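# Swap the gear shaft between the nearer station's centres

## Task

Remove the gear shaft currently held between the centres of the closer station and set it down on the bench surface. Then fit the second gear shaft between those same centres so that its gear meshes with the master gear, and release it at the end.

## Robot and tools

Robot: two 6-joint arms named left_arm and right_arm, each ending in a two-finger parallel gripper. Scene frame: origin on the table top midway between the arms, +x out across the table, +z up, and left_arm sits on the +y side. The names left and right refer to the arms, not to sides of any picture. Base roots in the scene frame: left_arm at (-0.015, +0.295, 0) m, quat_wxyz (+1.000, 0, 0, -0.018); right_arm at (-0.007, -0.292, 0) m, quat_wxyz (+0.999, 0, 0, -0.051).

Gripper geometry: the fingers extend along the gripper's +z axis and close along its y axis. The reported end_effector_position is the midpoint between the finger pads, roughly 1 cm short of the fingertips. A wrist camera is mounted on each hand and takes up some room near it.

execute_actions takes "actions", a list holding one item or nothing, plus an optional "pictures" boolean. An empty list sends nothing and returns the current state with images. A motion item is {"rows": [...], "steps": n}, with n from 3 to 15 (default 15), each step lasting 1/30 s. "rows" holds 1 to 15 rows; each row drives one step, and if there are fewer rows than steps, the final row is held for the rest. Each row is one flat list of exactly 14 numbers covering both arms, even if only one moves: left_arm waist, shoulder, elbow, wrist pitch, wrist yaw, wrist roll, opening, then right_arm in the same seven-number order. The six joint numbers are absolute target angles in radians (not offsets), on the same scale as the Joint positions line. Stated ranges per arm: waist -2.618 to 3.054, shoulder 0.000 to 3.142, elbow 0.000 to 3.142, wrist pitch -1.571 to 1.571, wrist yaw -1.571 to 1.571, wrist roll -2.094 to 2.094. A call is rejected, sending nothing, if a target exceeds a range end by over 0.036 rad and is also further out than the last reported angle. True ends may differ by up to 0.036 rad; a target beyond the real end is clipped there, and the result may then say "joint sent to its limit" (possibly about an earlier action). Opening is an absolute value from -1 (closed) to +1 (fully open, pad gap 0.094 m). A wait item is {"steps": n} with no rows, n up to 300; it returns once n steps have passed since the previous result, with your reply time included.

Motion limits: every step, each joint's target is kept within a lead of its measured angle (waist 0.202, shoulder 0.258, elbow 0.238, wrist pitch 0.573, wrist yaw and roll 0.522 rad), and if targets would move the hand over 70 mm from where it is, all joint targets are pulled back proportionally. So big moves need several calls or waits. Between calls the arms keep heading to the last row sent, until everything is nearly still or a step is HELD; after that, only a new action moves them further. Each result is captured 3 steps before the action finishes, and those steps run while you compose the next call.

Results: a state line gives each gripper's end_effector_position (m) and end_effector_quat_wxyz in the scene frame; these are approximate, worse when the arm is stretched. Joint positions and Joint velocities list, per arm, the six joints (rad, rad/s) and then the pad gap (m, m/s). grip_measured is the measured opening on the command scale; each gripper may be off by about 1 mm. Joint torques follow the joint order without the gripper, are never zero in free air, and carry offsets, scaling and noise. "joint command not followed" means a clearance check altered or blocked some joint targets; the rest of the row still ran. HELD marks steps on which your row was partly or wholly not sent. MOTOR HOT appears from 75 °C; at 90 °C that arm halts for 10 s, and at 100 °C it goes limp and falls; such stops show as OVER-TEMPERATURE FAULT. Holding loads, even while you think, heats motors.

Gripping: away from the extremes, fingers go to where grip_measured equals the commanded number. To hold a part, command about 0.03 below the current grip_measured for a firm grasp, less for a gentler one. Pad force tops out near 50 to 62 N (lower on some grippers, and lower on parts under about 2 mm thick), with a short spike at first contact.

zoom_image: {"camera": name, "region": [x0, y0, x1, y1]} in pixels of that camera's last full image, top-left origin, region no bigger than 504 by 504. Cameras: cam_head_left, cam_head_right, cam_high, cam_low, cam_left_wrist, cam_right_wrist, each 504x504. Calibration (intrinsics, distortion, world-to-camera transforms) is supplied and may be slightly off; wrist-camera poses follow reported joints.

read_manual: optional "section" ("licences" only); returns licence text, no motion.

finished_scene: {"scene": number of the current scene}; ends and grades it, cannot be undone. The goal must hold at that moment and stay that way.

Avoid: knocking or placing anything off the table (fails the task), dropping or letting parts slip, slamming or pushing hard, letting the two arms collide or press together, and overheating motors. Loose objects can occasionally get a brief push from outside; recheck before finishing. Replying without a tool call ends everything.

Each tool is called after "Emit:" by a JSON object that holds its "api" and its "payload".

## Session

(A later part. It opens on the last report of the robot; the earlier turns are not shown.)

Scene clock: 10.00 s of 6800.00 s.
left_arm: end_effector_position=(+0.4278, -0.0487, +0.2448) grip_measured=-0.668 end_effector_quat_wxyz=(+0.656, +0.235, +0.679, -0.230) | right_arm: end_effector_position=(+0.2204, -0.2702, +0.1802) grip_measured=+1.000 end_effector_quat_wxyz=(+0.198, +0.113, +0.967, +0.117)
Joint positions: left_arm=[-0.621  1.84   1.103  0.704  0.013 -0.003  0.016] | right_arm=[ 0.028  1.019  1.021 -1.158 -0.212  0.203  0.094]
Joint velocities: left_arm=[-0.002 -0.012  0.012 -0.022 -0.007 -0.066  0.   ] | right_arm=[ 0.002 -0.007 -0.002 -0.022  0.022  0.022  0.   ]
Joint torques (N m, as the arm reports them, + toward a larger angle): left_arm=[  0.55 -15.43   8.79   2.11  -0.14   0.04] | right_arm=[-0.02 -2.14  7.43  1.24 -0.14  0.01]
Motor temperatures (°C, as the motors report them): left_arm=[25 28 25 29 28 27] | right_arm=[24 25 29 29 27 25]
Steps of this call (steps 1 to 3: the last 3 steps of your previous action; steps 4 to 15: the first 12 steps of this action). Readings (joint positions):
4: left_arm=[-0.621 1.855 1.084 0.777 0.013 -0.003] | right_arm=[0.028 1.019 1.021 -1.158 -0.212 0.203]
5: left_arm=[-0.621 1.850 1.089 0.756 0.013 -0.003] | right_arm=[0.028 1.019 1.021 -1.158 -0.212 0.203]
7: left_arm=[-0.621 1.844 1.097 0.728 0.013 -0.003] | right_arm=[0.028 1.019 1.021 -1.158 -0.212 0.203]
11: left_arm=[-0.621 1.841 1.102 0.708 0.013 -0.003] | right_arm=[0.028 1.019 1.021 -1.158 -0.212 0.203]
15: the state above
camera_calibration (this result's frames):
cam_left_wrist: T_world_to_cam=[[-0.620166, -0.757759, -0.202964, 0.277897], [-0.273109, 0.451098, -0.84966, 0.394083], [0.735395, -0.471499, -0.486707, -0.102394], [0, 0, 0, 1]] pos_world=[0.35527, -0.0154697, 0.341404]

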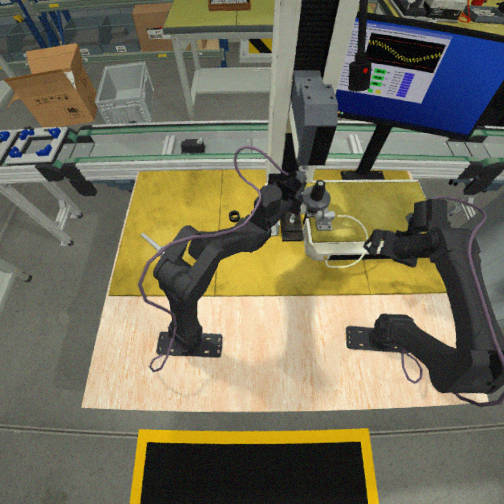

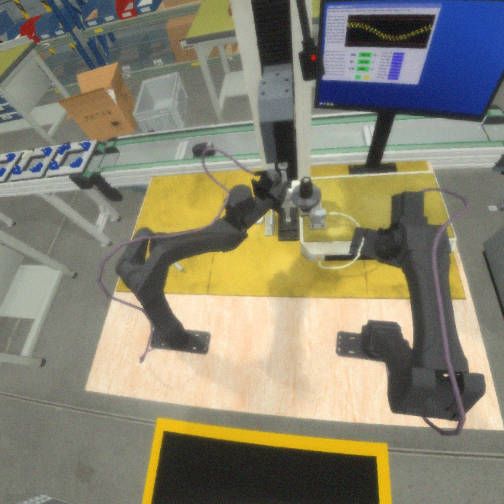

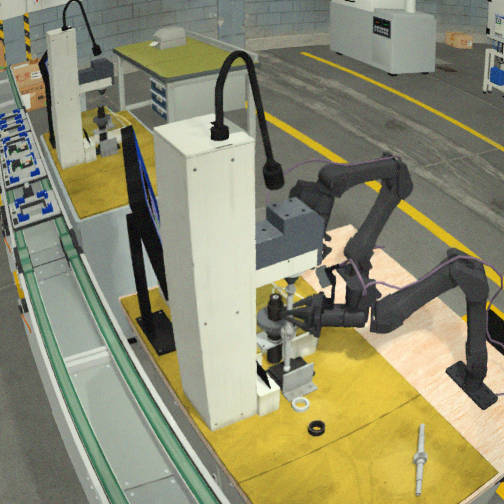

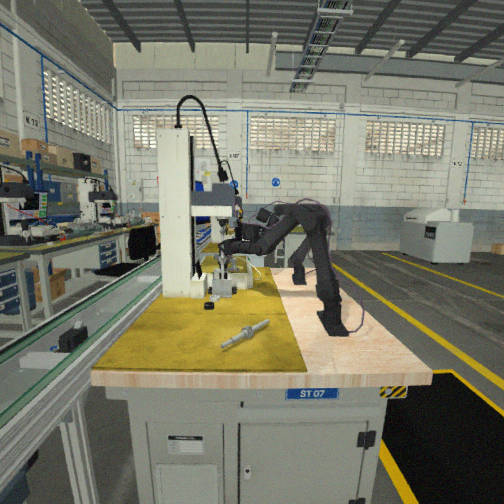

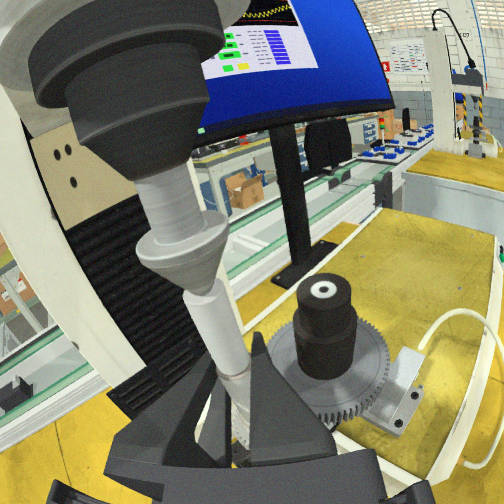

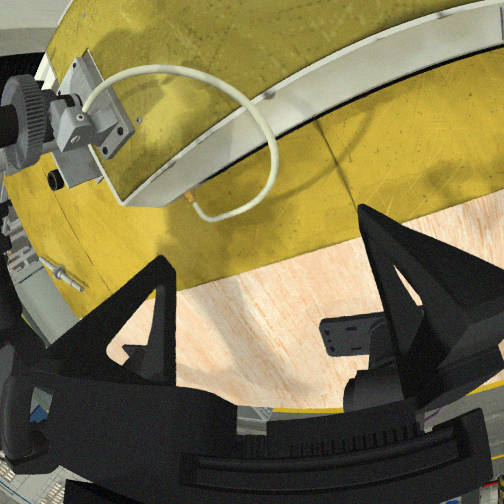

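Emit:
{"api": "execute_actions", "payload": {"actions": [{"rows":[[-0.615,1.78,1.16,0.92,0,0,-1,0.028,1.019,1.021,-1.158,-0.212,0.203,1]]}], "pictures": true}}

Scene clock: 10.50 s of 6800.00 s.
left_arm: end_effector_position=(+0.4278, -0.0488, +0.2479) grip_measured=-0.668 end_effector_quat_wxyz=(+0.660, +0.234, +0.675, -0.231) | right_arm: end_effector_position=(+0.2204, -0.2702, +0.1802) grip_measured=+1.000 end_effector_quat_wxyz=(+0.198, +0.113, +0.967, +0.117)
Joint positions: left_arm=[-0.621  1.84   1.104  0.715  0.013 -0.003  0.016] | right_arm=[ 0.028  1.019  1.021 -1.158 -0.212  0.203  0.094]
Joint velocities: left_arm=[-0.007  0.012 -0.012  0.051  0.022 -0.007  0.   ] | right_arm=[ 0.002  0.012 -0.002 -0.037  0.007  0.007  0.   ]
Joint torques (N m, as the arm reports them, + toward a larger angle): left_arm=[  0.45 -16.21   9.39   3.94  -0.12   0.04] | right_arm=[-0.02 -2.11  7.42  1.25 -0.14  0.02]
Motor temperatures (°C, as the motors report them): left_arm=[25 28 25 30 28 27] | right_arm=[24 25 29 29 27 25]
Steps of this call (steps 1 to 3: the last 3 steps of your previous action; steps 4 to 15: the first 12 steps of this action). Readings (joint positions):
4: left_arm=[-0.621 1.840 1.104 0.711 0.013 -0.003] | right_arm=[0.028 1.019 1.021 -1.158 -0.212 0.203]
5: left_arm=[-0.621 1.840 1.104 0.715 0.013 -0.003] | right_arm=[0.028 1.019 1.021 -1.158 -0.212 0.203]
7: left_arm=[-0.621 1.840 1.104 0.715 0.013 -0.003] | right_arm=[0.028 1.019 1.021 -1.158 -0.212 0.203]
11: left_arm=[-0.621 1.840 1.104 0.715 0.013 -0.003] | right_arm=[0.028 1.019 1.021 -1.158 -0.212 0.203]
15: the state above
camera_calibration (this result's frames):
cam_left_wrist: T_world_to_cam=[[-0.618325, -0.759179, -0.203276, 0.277755], [-0.265383, 0.445141, -0.855232, 0.394582], [0.73976, -0.474865, -0.476715, -0.105485], [0, 0, 0, 1]] pos_world=[0.354492, -0.0148703, 0.343634]

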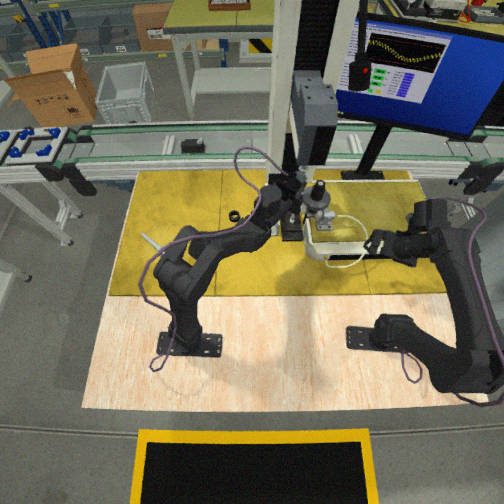

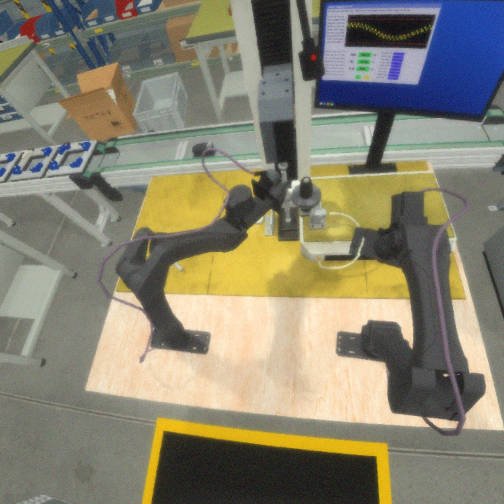

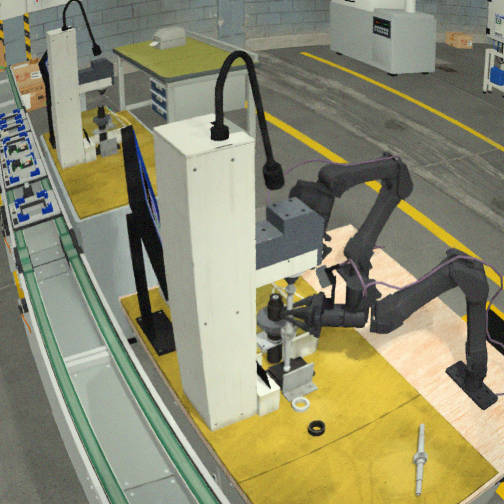

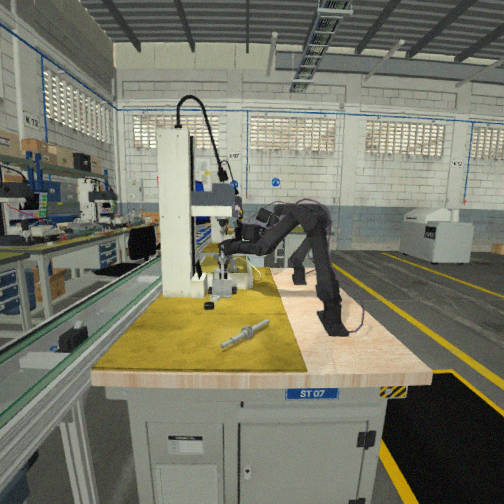

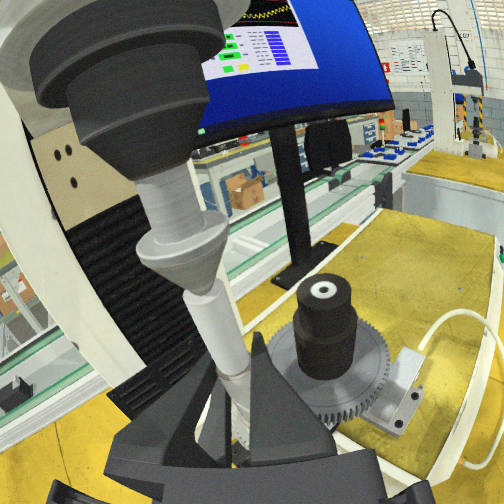

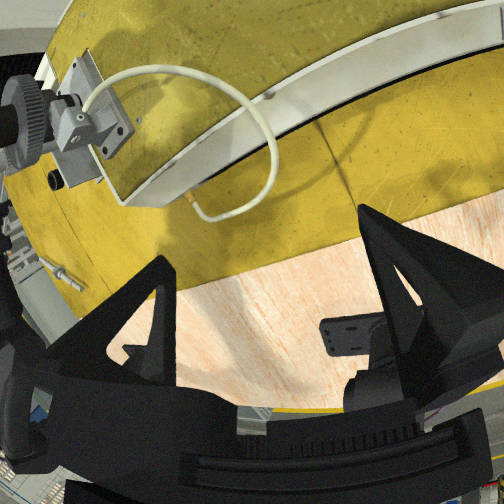

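Emit:
{"api": "execute_actions", "payload": {"actions": [{"rows":[[-0.615,1.74,1.06,0.88,0,0,-1,0.028,1.019,1.021,-1.158,-0.212,0.203,1]]}], "pictures": true}}

Scene clock: 11.00 s of 6800.00 s.
left_arm: end_effector_position=(+0.4258, -0.0471, +0.2476) grip_measured=-0.668 end_effector_quat_wxyz=(+0.665, +0.232, +0.671, -0.233) | right_arm: end_effector_position=(+0.2204, -0.2702, +0.1802) grip_measured=+1.000 end_effector_quat_wxyz=(+0.198, +0.113, +0.967, +0.117)
Joint positions: left_arm=[-0.621  1.838  1.084  0.747  0.012 -0.004  0.016] | right_arm=[ 0.028  1.019  1.021 -1.158 -0.212  0.203  0.094]
Joint velocities: left_arm=[ 0.032 -0.027 -0.012 -0.022 -0.007 -0.051 -0.001] | right_arm=[-0.002  0.002 -0.002 -0.051  0.022 -0.007  0.   ]
Joint torques (N m, as the arm reports them, + toward a larger angle): left_arm=[  0.54 -20.37   4.73   3.52  -0.14   0.06] | right_arm=[-0.01 -2.14  7.42  1.24 -0.14  0.01]
Motor temperatures (°C, as the motors report them): left_arm=[25 28 25 30 28 27] | right_arm=[24 25 29 29 27 25]
Steps of this call (steps 1 to 3: the last 3 steps of your previous action; steps 4 to 15: the first 12 steps of this action). Readings (joint positions):
4: left_arm=[-0.621 1.838 1.096 0.720 0.013 -0.003] | right_arm=[0.028 1.019 1.021 -1.158 -0.212 0.203]
5: left_arm=[-0.621 1.838 1.091 0.732 0.013 -0.003] | right_arm=[0.028 1.019 1.021 -1.158 -0.212 0.203]
7: left_arm=[-0.621 1.838 1.086 0.742 0.013 -0.004] | right_arm=[0.028 1.019 1.021 -1.158 -0.212 0.203]
11: left_arm=[-0.621 1.838 1.084 0.747 0.013 -0.004] | right_arm=[0.028 1.019 1.021 -1.158 -0.212 0.203]
15: the state above
camera_calibration (this result's frames):
cam_left_wrist: T_world_to_cam=[[-0.615837, -0.761401, -0.202515, 0.276337], [-0.256307, 0.436668, -0.862339, 0.390519], [0.745017, -0.479154, -0.464069, -0.108874], [0, 0, 0, 1]] pos_world=[0.351385, -0.0122911, 0.342197]

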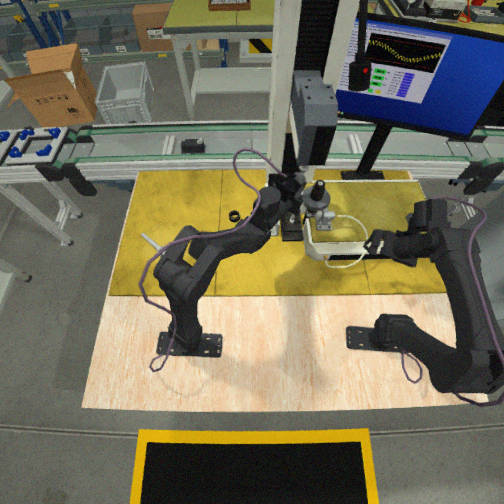

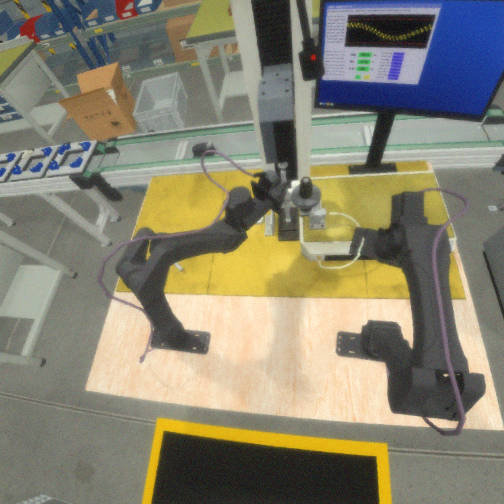

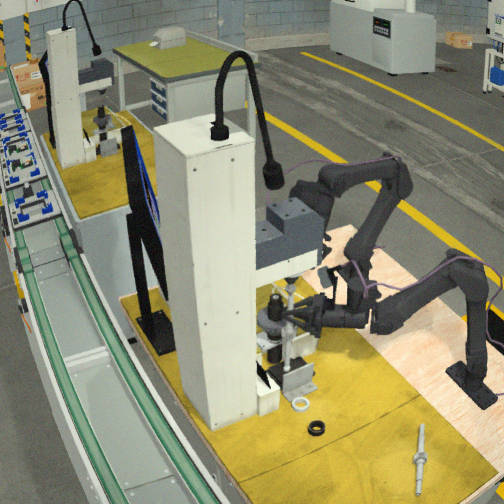

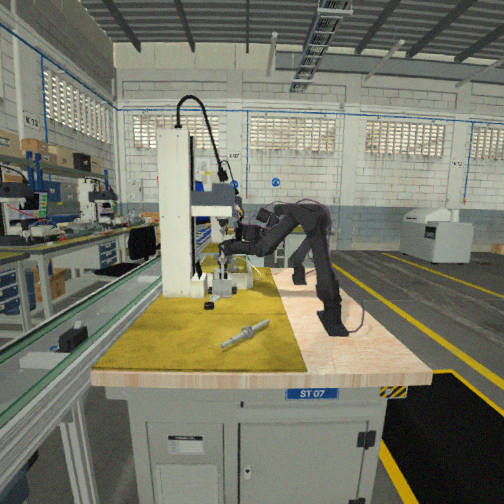

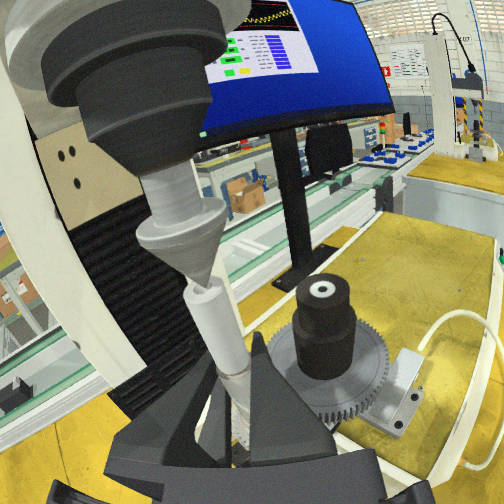

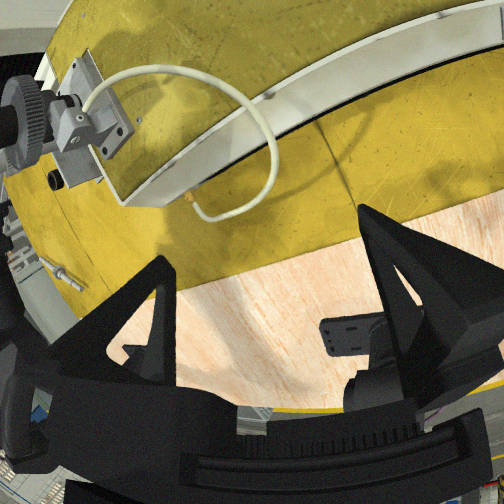

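Emit:
{"api": "execute_actions", "payload": {"actions": [{"rows":[[-0.615,1.79,1.0,0.86,0,0,-1,0.028,1.019,1.021,-1.158,-0.212,0.203,1]]}], "pictures": true}}

Scene clock: 11.50 s of 6800.00 s.
left_arm: end_effector_position=(+0.4164, -0.0394, +0.2448) grip_measured=-0.668 end_effector_quat_wxyz=(+0.675, +0.227, +0.661, -0.236) | right_arm: end_effector_position=(+0.2204, -0.2702, +0.1802) grip_measured=+1.000 end_effector_quat_wxyz=(+0.198, +0.113, +0.967, +0.117)
Joint positions: left_arm=[-0.621  1.817  1.011  0.829  0.01  -0.005  0.016] | right_arm=[ 0.028  1.019  1.021 -1.158 -0.212  0.203  0.094]
Joint velocities: left_arm=[ 0.002 -0.022  0.002 -0.066 -0.095 -0.066  0.002] | right_arm=[-0.002  0.017 -0.007  0.022  0.022 -0.022  0.   ]
Joint torques (N m, as the arm reports them, + toward a larger angle): left_arm=[  0.5  -13.7    5.42   2.43  -0.14   0.09] | right_arm=[-0.03 -2.14  7.43  1.24 -0.14  0.01]
Motor temperatures (°C, as the motors report them): left_arm=[25 28 25 30 28 27] | right_arm=[24 25 29 29 27 25]
Steps of this call (steps 1 to 3: the last 3 steps of your previous action; steps 4 to 15: the first 12 steps of this action). Readings (joint positions):
4: left_arm=[-0.621 1.839 1.077 0.753 0.012 -0.004] | right_arm=[0.028 1.019 1.021 -1.158 -0.212 0.203]
5: left_arm=[-0.621 1.838 1.063 0.773 0.012 -0.005] | right_arm=[0.028 1.019 1.021 -1.158 -0.212 0.203]
7: left_arm=[-0.621 1.821 1.024 0.809 0.010 -0.005] | right_arm=[0.028 1.019 1.021 -1.158 -0.212 0.203]
11: left_arm=[-0.621 1.817 1.011 0.827 0.010 -0.005] | right_arm=[0.028 1.019 1.021 -1.158 -0.212 0.203]
15: the state above
camera_calibration (this result's frames):
cam_left_wrist: T_world_to_cam=[[-0.609889, -0.766329, -0.201927, 0.273013], [-0.23779, 0.420021, -0.875807, 0.377274], [0.75597, -0.486129, -0.438392, -0.110609], [0, 0, 0, 1]] pos_world=[0.339837, -0.00301599, 0.337058]

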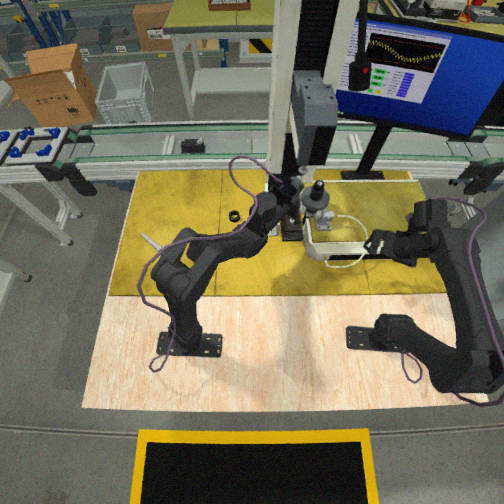

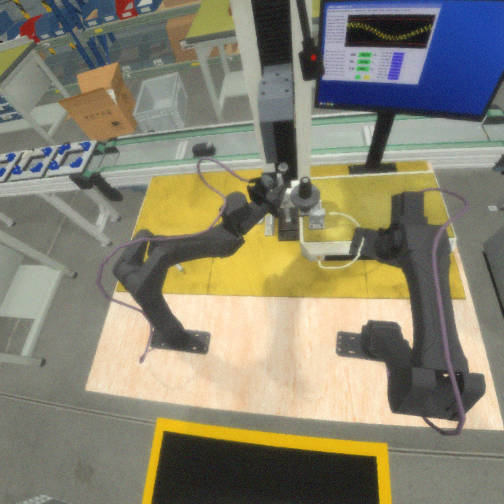

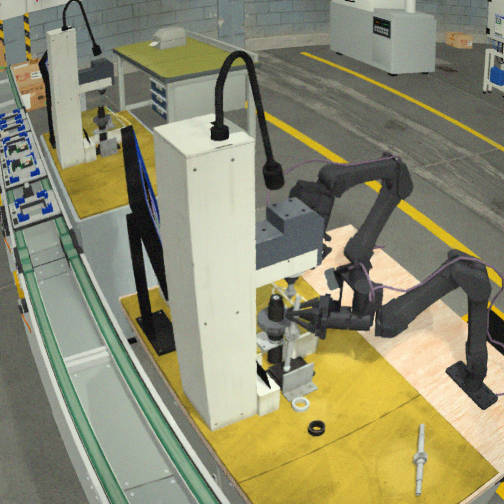

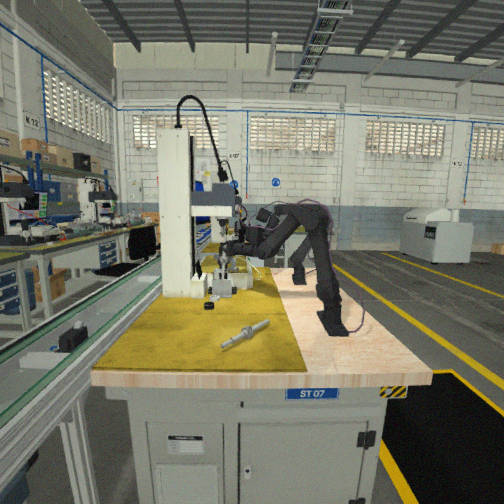

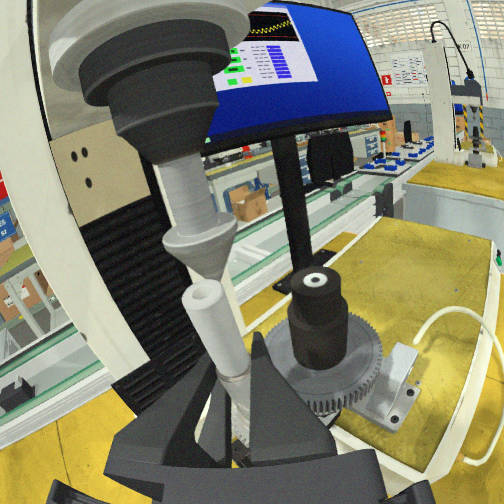

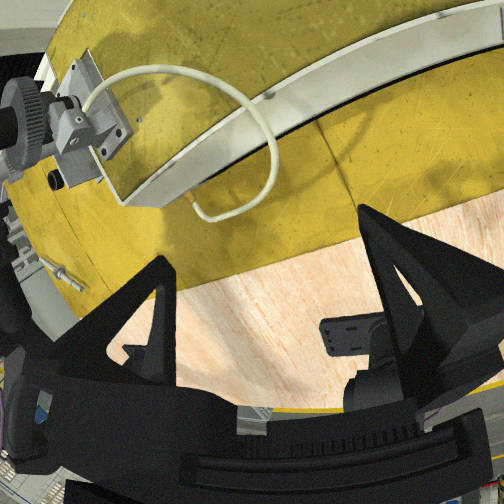

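Emit:
{"api": "execute_actions", "payload": {"actions": [{"rows":[[-0.615,1.73,0.94,0.88,0,0,-1,0.028,1.019,1.021,-1.158,-0.212,0.203,1]],"steps":10}]}}

Emit:
{"api": "execute_actions", "payload": {"actions": [{"rows":[[-0.615,1.62,0.92,0.82,0,0,-1,0.028,1.019,1.021,-1.158,-0.212,0.203,1]]}]}}

Emit:
{"api": "execute_actions", "payload": {"actions": [{"rows":[[-0.615,1.3,0.75,0.6,0,0,-1,0.028,1.019,1.021,-1.158,-0.212,0.203,1]]}]}}

Emit:
{"api": "execute_actions", "payload": {"actions": [{"rows":[[-0.3,1.5,1.5,-0.9,0,0,-1,0.028,1.019,1.021,-1.158,-0.212,0.203,1]]}]}}

Emit:
{"api": "execute_actions", "payload": {"actions": [{"steps":25}]}}

Emit:
{"api": "execute_actions", "payload": {"actions": [{"rows":[[-0.3,1.993,1.709,-1.33,0,0,-1,0.028,1.019,1.021,-1.158,-0.212,0.203,1]]}]}}

Emit:
{"api": "execute_actions", "payload": {"actions": [{"steps":25}], "pictures": true}}

Scene clock: 11.97 s of 6800.00 s.
left_arm: end_effector_position=(+0.4051, -0.0307, +0.2430) grip_measured=-0.668 end_effector_quat_wxyz=(+0.674, +0.228, +0.662, -0.235) | right_arm: end_effector_position=(+0.2204, -0.2702, +0.1802) grip_measured=+1.000 end_effector_quat_wxyz=(+0.198, +0.113, +0.967, +0.117)
Joint positions: left_arm=[-0.621  1.771  0.947  0.843  0.01  -0.005  0.016] | right_arm=[ 0.028  1.019  1.021 -1.158 -0.212  0.203  0.094]
Joint velocities: left_arm=[-0.012  0.012 -0.032  0.037 -0.037  0.051 -0.001] | right_arm=[-0.002 -0.002 -0.012 -0.007  0.037 -0.037  0.   ]
Joint torques (N m, as the arm reports them, + toward a larger angle): left_arm=[  0.54 -14.32   5.47   2.49  -0.12   0.07] | right_arm=[-0.02 -2.15  7.44  1.24 -0.14  0.02]
Motor temperatures (°C, as the motors report them): left_arm=[25 28 25 31 28 27] | right_arm=[24 25 29 29 27 25]
Steps of this call (steps 1 to 3: the last 3 steps of your previous action; steps 4 to 7: the robot went on to your last target; steps 8 to 14: the first 7 steps of this action). Readings (joint positions):
8: left_arm=[-0.621 1.813 1.002 0.834 0.010 -0.005] | right_arm=[0.028 1.019 1.021 -1.158 -0.212 0.203]
9: left_arm=[-0.621 1.800 0.984 0.840 0.010 -0.005] | right_arm=[0.028 1.019 1.021 -1.158 -0.212 0.203]
11: left_arm=[-0.621 1.777 0.955 0.842 0.010 -0.005] | right_arm=[0.028 1.019 1.021 -1.158 -0.212 0.203]
14: the state above

Scene clock: 12.47 s of 6800.00 s.
left_arm: end_effector_position=(+0.3903, -0.0193, +0.2543) grip_measured=-0.670 end_effector_quat_wxyz=(+0.663, +0.231, +0.673, -0.232) | right_arm: end_effector_position=(+0.2204, -0.2702, +0.1802) grip_measured=+1.000 end_effector_quat_wxyz=(+0.198, +0.113, +0.967, +0.117)
Joint positions: left_arm=[-0.621  1.665  0.91   0.743  0.01  -0.005  0.016] | right_arm=[ 0.028  1.019  1.021 -1.158 -0.212  0.203  0.094]
Joint velocities: left_arm=[ 0.012  0.002  0.007 -0.227  0.007  0.037  0.   ] | right_arm=[ 0.007 -0.007  0.002  0.007  0.037  0.037  0.   ]
Joint torques (N m, as the arm reports them, + toward a larger angle): left_arm=[  0.56 -13.66   6.93   3.24  -0.13   0.08] | right_arm=[-0.01 -2.14  7.42  1.24 -0.14  0.02]
Motor temperatures (°C, as the motors report them): left_arm=[25 28 25 31 28 27] | right_arm=[24 25 29 29 27 25]
Steps of this call (steps 1 to 3: the last 3 steps of your previous action; steps 4 to 15: the first 12 steps of this action). Readings (joint positions):
4: left_arm=[-0.621 1.760 0.944 0.834 0.010 -0.005] | right_arm=[0.028 1.019 1.021 -1.158 -0.212 0.203]
5: left_arm=[-0.621 1.738 0.932 0.813 0.010 -0.005] | right_arm=[0.028 1.019 1.021 -1.158 -0.212 0.203]
7: left_arm=[-0.621 1.696 0.914 0.785 0.010 -0.005] | right_arm=[0.028 1.019 1.021 -1.158 -0.212 0.203]
11: left_arm=[-0.621 1.665 0.910 0.764 0.010 -0.005] | right_arm=[0.028 1.019 1.021 -1.158 -0.212 0.203]
15: the state above

Scene clock: 12.97 s of 6800.00 s.
left_arm: end_effector_position=(+0.3324, +0.0255, +0.2570) grip_measured=-0.673 end_effector_quat_wxyz=(+0.634, +0.240, +0.701, -0.222) | right_arm: end_effector_position=(+0.2204, -0.2702, +0.1802) grip_measured=+1.000 end_effector_quat_wxyz=(+0.198, +0.113, +0.967, +0.117)
Joint positions: left_arm=[-0.621  1.334  0.713  0.522  0.01  -0.005  0.015] | right_arm=[ 0.028  1.019  1.021 -1.158 -0.212  0.203  0.094]
Joint velocities: left_arm=[ 0.007  0.012 -0.017 -0.168  0.081  0.007 -0.   ] | right_arm=[-0.017 -0.007 -0.002 -0.022  0.081  0.022  0.   ]
Joint torques (N m, as the arm reports them, + toward a larger angle): left_arm=[ 0.53 -9.23  8.97  3.26 -0.11  0.09] | right_arm=[-0.02 -2.15  7.44  1.24 -0.14  0.02]
Motor temperatures (°C, as the motors report them): left_arm=[25 28 25 31 28 27] | right_arm=[24 25 29 29 27 25]
Steps of this call (steps 1 to 3: the last 3 steps of your previous action; steps 4 to 15: the first 12 steps of this action). Readings (joint positions):
4: left_arm=[-0.621 1.641 0.889 0.712 0.010 -0.005] | right_arm=[0.028 1.019 1.021 -1.158 -0.212 0.203]
5: left_arm=[-0.621 1.584 0.837 0.675 0.010 -0.005] | right_arm=[0.028 1.019 1.021 -1.158 -0.212 0.203]
7: left_arm=[-0.621 1.452 0.746 0.587 0.010 -0.005] | right_arm=[0.028 1.019 1.021 -1.158 -0.212 0.203]
11: left_arm=[-0.621 1.340 0.713 0.525 0.010 -0.005] | right_arm=[0.028 1.019 1.021 -1.158 -0.212 0.203]
15: the state above

Scene clock: 13.47 s of 6800.00 s.
left_arm: end_effector_position=(+0.3915, +0.1707, +0.2092) grip_measured=-0.673 end_effector_quat_wxyz=(+0.334, +0.141, +0.931, -0.039) | right_arm: end_effector_position=(+0.2204, -0.2702, +0.1802) grip_measured=+1.000 end_effector_quat_wxyz=(+0.198, +0.113, +0.967, +0.117)
Joint positions: left_arm=[-0.274  1.558  1.393 -0.72  -0.028 -0.     0.015] | right_arm=[ 0.028  1.019  1.021 -1.158 -0.212  0.203  0.094]
Joint velocities: left_arm=[-0.154 -0.168  1.277 -1.516  0.154  0.037 -0.   ] | right_arm=[ 0.017 -0.007 -0.017 -0.11   0.037  0.051  0.   ]
Joint torques (N m, as the arm reports them, + toward a larger angle): left_arm=[ -1.5  -12.93   8.58   2.19   0.16   0.07] | right_arm=[-0.02 -2.14  7.43  1.24 -0.14  0.02]
Motor temperatures (°C, as the motors report them): left_arm=[25 28 26 31 28 27] | right_arm=[24 25 29 29 27 25]
Steps of this call (steps 1 to 3: the last 3 steps of your previous action; steps 4 to 15: the first 12 steps of this action). Readings (joint positions):
4: left_arm=[-0.605 1.344 0.738 0.452 0.023 -0.005] | right_arm=[0.028 1.019 1.021 -1.158 -0.212 0.203]
5: left_arm=[-0.574 1.372 0.791 0.361 0.043 -0.010] | right_arm=[0.028 1.019 1.021 -1.158 -0.212 0.203]
7: left_arm=[-0.485 1.447 0.907 0.168 0.046 -0.010] | right_arm=[0.028 1.019 1.021 -1.158 -0.212 0.203]
11: left_arm=[-0.302 1.553 1.163 -0.319 0.001 -0.004] | right_arm=[0.028 1.019 1.021 -1.158 -0.212 0.203]
15: the state above

Scene clock: 14.30 s of 6800.00 s.
left_arm: end_effector_position=(+0.3589, +0.1702, +0.2263) grip_measured=-0.673 end_effector_quat_wxyz=(+0.293, +0.154, +0.943, -0.043) | right_arm: end_effector_position=(+0.2204, -0.2702, +0.1802) grip_measured=+1.000 end_effector_quat_wxyz=(+0.198, +0.113, +0.967, +0.117)
Joint positions: left_arm=[-0.293  1.52   1.475 -0.925 -0.011 -0.     0.015] | right_arm=[ 0.028  1.019  1.021 -1.158 -0.212  0.203  0.094]
Joint velocities: left_arm=[ 0.022 -0.007  0.002 -0.022 -0.066  0.051  0.   ] | right_arm=[-0.002 -0.007  0.002 -0.007 -0.022  0.022  0.   ]
Joint torques (N m, as the arm reports them, + toward a larger angle): left_arm=[-0.67 -9.75  7.9   1.66  0.1   0.02] | right_arm=[-0.03 -2.15  7.42  1.24 -0.15  0.02]
Motor temperatures (°C, as the motors report them): left_arm=[25 28 26 31 28 27] | right_arm=[24 25 29 29 27 25]
Kept back: nothing.
Steps of this call (steps 1 to 3: the last 3 steps of your previous action; steps 4 to 25: the robot went on to your last target). Readings (joint positions):
1: left_arm=[-0.280 1.550 1.428 -0.760 -0.025 -0.000] | right_arm=[0.028 1.019 1.021 -1.158 -0.212 0.203]
2: left_arm=[-0.285 1.541 1.450 -0.784 -0.022 -0.000] | right_arm=[0.028 1.019 1.021 -1.158 -0.212 0.203]
4: left_arm=[-0.292 1.525 1.473 -0.816 -0.015 -0.000] | right_arm=[0.028 1.019 1.021 -1.158 -0.212 0.203]
8: left_arm=[-0.293 1.520 1.475 -0.877 -0.011 -0.000] | right_arm=[0.028 1.019 1.021 -1.158 -0.212 0.203]
25: the state above

Scene clock: 14.70 s of 6800.00 s.
left_arm: end_effector_position=(+0.3387, +0.1770, +0.0658) grip_measured=-0.676 end_effector_quat_wxyz=(-0.043, +0.164, +0.986, +0.013) | right_arm: end_effector_position=(+0.2204, -0.2702, +0.1802) grip_measured=+1.000 end_effector_quat_wxyz=(+0.198, +0.113, +0.967, +0.117)
Joint positions: left_arm=[-0.293  2.067  1.678 -1.27  -0.011 -0.     0.015] | right_arm=[ 0.028  1.019  1.021 -1.158 -0.212  0.203  0.094]
Joint velocities: left_arm=[ 0.002 -0.007 -0.076 -0.593  0.095 -0.051  0.001] | right_arm=[ 0.027  0.012 -0.007 -0.007  0.007 -0.037  0.   ]
Joint torques (N m, as the arm reports them, + toward a larger angle): left_arm=[ -0.68 -19.55   7.73   0.32   0.1    0.03] | right_arm=[-0.02 -2.14  7.44  1.24 -0.15  0.02]
Motor temperatures (°C, as the motors report them): left_arm=[25 29 26 31 28 27] | right_arm=[24 25 29 29 27 25]
Steps of this call (steps 1 to 12: the first 12 steps of this action). Readings (joint positions):
1: left_arm=[-0.293 1.553 1.520 -0.992 -0.011 -0.000] | right_arm=[0.028 1.019 1.021 -1.158 -0.212 0.203]
2: left_arm=[-0.293 1.613 1.599 -1.085 -0.011 -0.000] | right_arm=[0.028 1.019 1.021 -1.158 -0.212 0.203]
4: left_arm=[-0.293 1.741 1.689 -1.150 -0.011 -0.000] | right_arm=[0.028 1.019 1.021 -1.158 -0.212 0.203]
8: left_arm=[-0.293 1.976 1.703 -1.192 -0.011 -0.000] | right_arm=[0.028 1.019 1.021 -1.158 -0.212 0.203]
12: the state above

Scene clock: 15.53 s of 6800.00 s.
left_arm: end_effector_position=(+0.3322, +0.1793, +0.0804) grip_measured=-0.676 end_effector_quat_wxyz=(-0.040, +0.164, +0.986, +0.012) | right_arm: end_effector_position=(+0.2204, -0.2702, +0.1802) grip_measured=+1.000 end_effector_quat_wxyz=(+0.198, +0.113, +0.967, +0.117)
Joint positions: left_arm=[-0.293  2.027  1.677 -1.304 -0.011 -0.     0.015] | right_arm=[ 0.028  1.019  1.021 -1.158 -0.212  0.203  0.094]
Joint velocities: left_arm=[ 0.007 -0.012 -0.012 -0.007  0.037 -0.022 -0.   ] | right_arm=[-0.007  0.007 -0.017  0.037  0.007  0.022  0.   ]
Joint torques (N m, as the arm reports them, + toward a larger angle): left_arm=[ -0.65 -15.53   7.49  -0.19   0.1    0.02] | right_arm=[-0.04 -2.12  7.43  1.24 -0.15  0.02]
Motor temperatures (°C, as the motors report them): left_arm=[25 29 26 31 28 27] | right_arm=[24 25 29 29 27 25]
Kept back: nothing.
Steps of this call (steps 1 to 3: the last 3 steps of your previous action; steps 4 to 25: the robot went on to your last target). Readings (joint positions):
1: left_arm=[-0.293 2.066 1.677 -1.288 -0.011 -0.000] | right_arm=[0.028 1.019 1.021 -1.158 -0.212 0.203]
2: left_arm=[-0.293 2.060 1.677 -1.297 -0.011 -0.000] | right_arm=[0.028 1.019 1.021 -1.158 -0.212 0.203]
4: left_arm=[-0.293 2.044 1.677 -1.303 -0.011 -0.000] | right_arm=[0.028 1.019 1.021 -1.158 -0.212 0.203]
8: left_arm=[-0.293 2.027 1.677 -1.304 -0.011 -0.000] | right_arm=[0.028 1.019 1.021 -1.158 -0.212 0.203]
25: the state above
camera_calibration (this result's frames):
cam_left_wrist: T_world_to_cam=[[-0.510721, -0.8596, 0.0158607, 0.322307], [-0.719938, 0.437681, 0.538632, 0.164692], [-0.469951, 0.263672, -0.842392, 0.29257], [0, 0, 0, 1]] pos_world=[0.42067, 0.12783, 0.152638]

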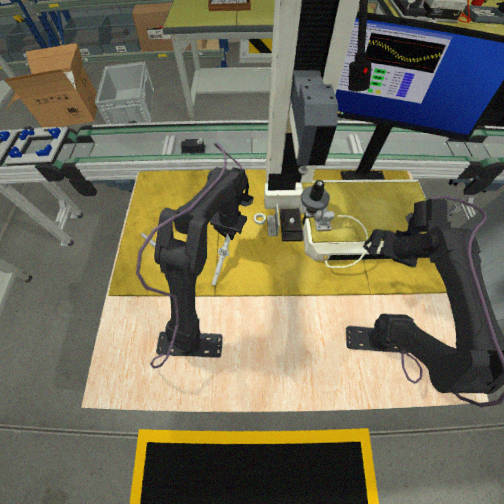

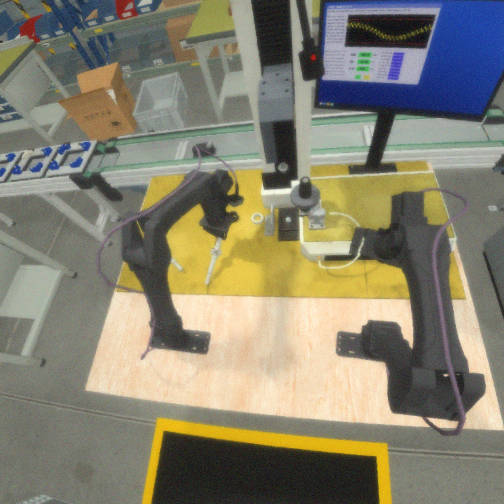

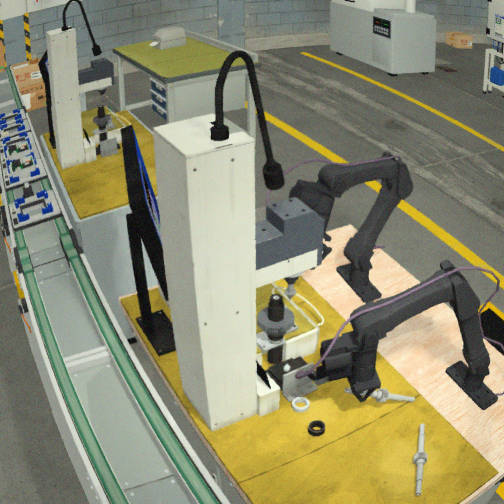

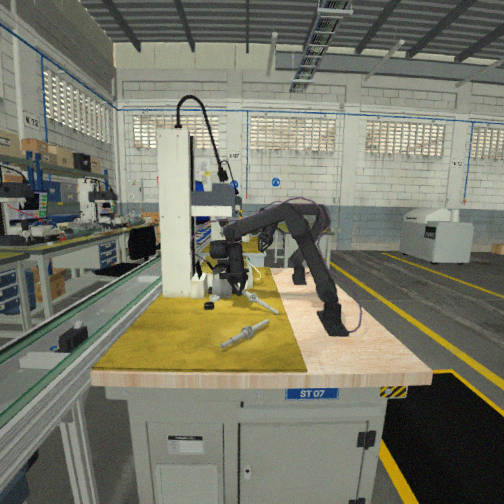

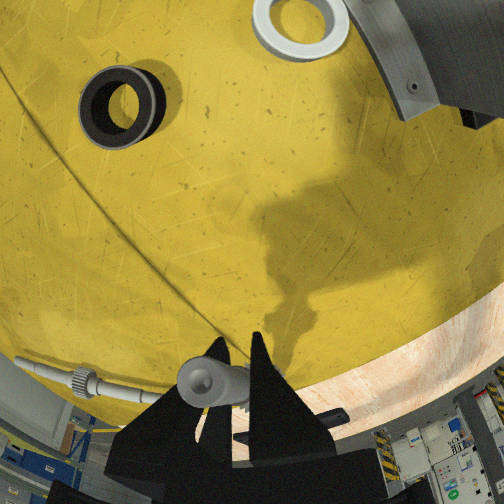

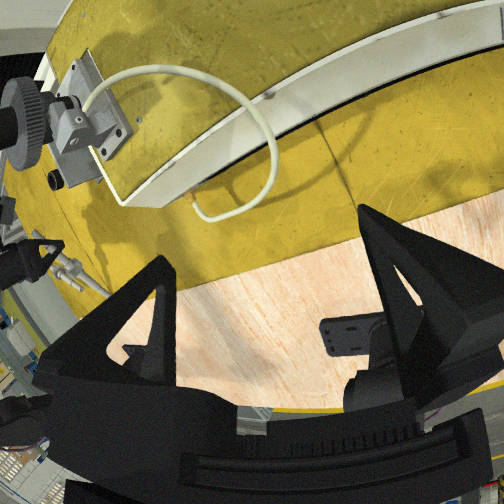

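Emit:
{"api": "execute_actions", "payload": {"actions": [{"rows":[[-0.3,2.01,1.62,-1.2,0,0,-1,0.028,1.019,1.021,-1.158,-0.212,0.203,1]]}]}}

Emit:
{"api": "execute_actions", "payload": {"actions": [{"rows":[[-0.3,2.03,1.53,-1.08,0,0,-1,0.028,1.019,1.021,-1.158,-0.212,0.203,1]]}], "pictures": true}}

Scene clock: 16.00 s of 6800.00 s.
left_arm: end_effector_position=(+0.3353, +0.1782, +0.0677) grip_measured=-0.676 end_effector_quat_wxyz=(-0.029, +0.164, +0.986, +0.010) | right_arm: end_effector_position=(+0.2204, -0.2702, +0.1802) grip_measured=+1.000 end_effector_quat_wxyz=(+0.198, +0.113, +0.967, +0.117)
Joint positions: left_arm=[-0.293  2.025  1.624 -1.231 -0.011 -0.     0.015] | right_arm=[ 0.028  1.019  1.021 -1.158 -0.212  0.203  0.094]
Joint velocities: left_arm=[-0.012 -0.017  0.002 -0.022 -0.007  0.022 -0.   ] | right_arm=[-0.017 -0.002 -0.002  0.051 -0.051 -0.022  0.   ]
Joint torques (N m, as the arm reports them, + toward a larger angle): left_arm=[ -0.65 -13.72   5.15   0.47   0.1    0.02] | right_arm=[ 0.   -2.14  7.44  1.24 -0.14  0.02]
Motor temperatures (°C, as the motors report them): left_arm=[25 29 26 31 28 27] | right_arm=[24 25 29 29 27 25]
Steps of this call (steps 1 to 2: the robot went on to your last target; steps 3 to 14: the first 12 steps of this action). Readings (joint positions):
3: left_arm=[-0.293 2.027 1.669 -1.293 -0.011 -0.000] | right_arm=[0.028 1.019 1.021 -1.158 -0.212 0.203]
4: left_arm=[-0.293 2.025 1.657 -1.273 -0.011 -0.000] | right_arm=[0.028 1.019 1.021 -1.158 -0.212 0.203]
6: left_arm=[-0.293 2.025 1.635 -1.245 -0.011 -0.000] | right_arm=[0.028 1.019 1.021 -1.158 -0.212 0.203]
10: left_arm=[-0.293 2.025 1.624 -1.235 -0.011 -0.000] | right_arm=[0.028 1.019 1.021 -1.158 -0.212 0.203]
14: the state above

Scene clock: 16.50 s of 6800.00 s.
left_arm: end_effector_position=(+0.3308, +0.1797, +0.0409) grip_measured=-0.676 end_effector_quat_wxyz=(-0.033, +0.164, +0.986, +0.011) | right_arm: end_effector_position=(+0.2204, -0.2702, +0.1802) grip_measured=+1.000 end_effector_quat_wxyz=(+0.198, +0.113, +0.967, +0.117)
Joint positions: left_arm=[-0.293  2.035  1.531 -1.134 -0.011 -0.     0.015] | right_arm=[ 0.028  1.019  1.021 -1.158 -0.212  0.203  0.094]
Joint velocities: left_arm=[-0.032 -0.002  0.012  0.066  0.007  0.066 -0.   ] | right_arm=[ 0.007 -0.002  0.007  0.022 -0.037  0.051  0.   ]
Joint torques (N m, as the arm reports them, + toward a larger angle): left_arm=[ -0.65 -12.93   5.17   0.67   0.1    0.02] | right_arm=[-0.02 -2.15  7.45  1.25 -0.14  0.01]
Motor temperatures (°C, as the motors report them): left_arm=[25 29 26 31 28 27] | right_arm=[24 25 29 29 27 25]
Steps of this call (steps 1 to 3: the last 3 steps of your previous action; steps 4 to 15: the first 12 steps of this action). Readings (joint positions):
4: left_arm=[-0.293 2.024 1.610 -1.213 -0.011 -0.000] | right_arm=[0.028 1.019 1.021 -1.158 -0.212 0.203]
5: left_arm=[-0.293 2.021 1.590 -1.186 -0.011 -0.000] | right_arm=[0.028 1.019 1.021 -1.158 -0.212 0.203]
7: left_arm=[-0.293 2.026 1.555 -1.151 -0.011 -0.000] | right_arm=[0.028 1.019 1.021 -1.158 -0.212 0.203]
11: left_arm=[-0.293 2.035 1.531 -1.139 -0.011 -0.000] | right_arm=[0.028 1.019 1.021 -1.158 -0.212 0.203]
15: the state above
camera_calibration (this result's frames):
cam_left_wrist: T_world_to_cam=[[-0.510932, -0.859528, 0.0126344, 0.322819], [-0.727817, 0.440365, 0.525701, 0.187405], [-0.457418, 0.259402, -0.850576, 0.255483], [0, 0, 0, 1]] pos_world=[0.418198, 0.128673, 0.11471]

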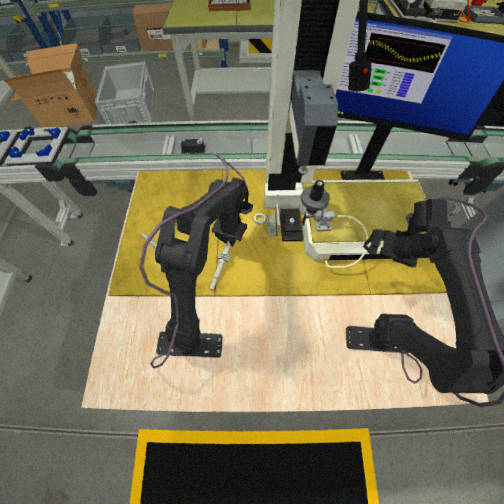

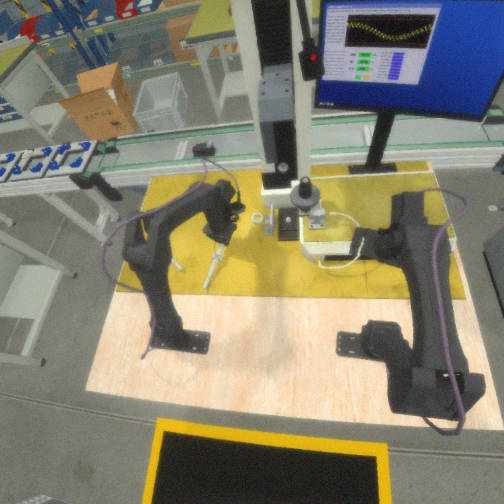

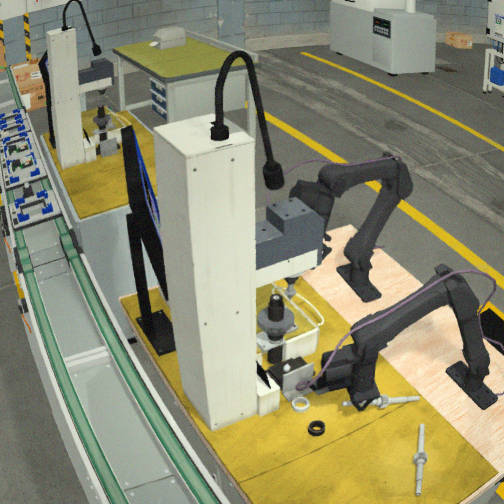

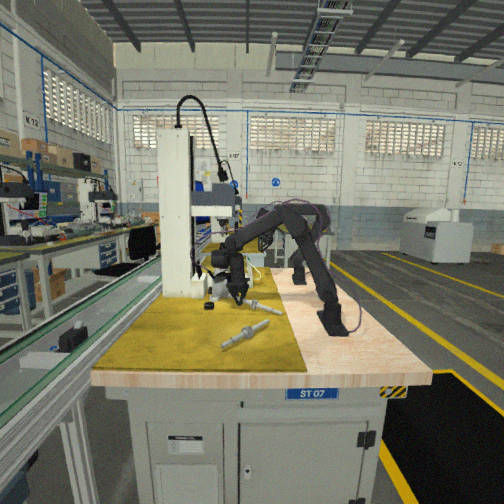

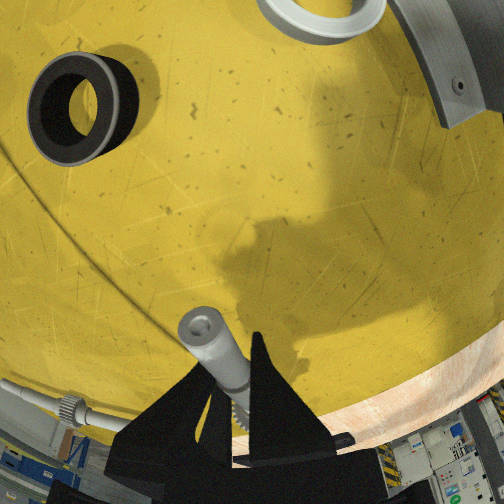

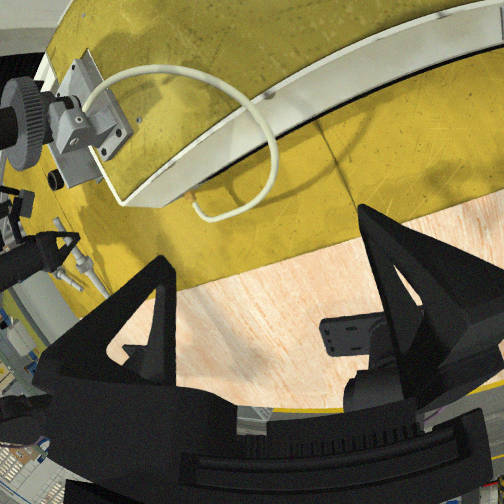

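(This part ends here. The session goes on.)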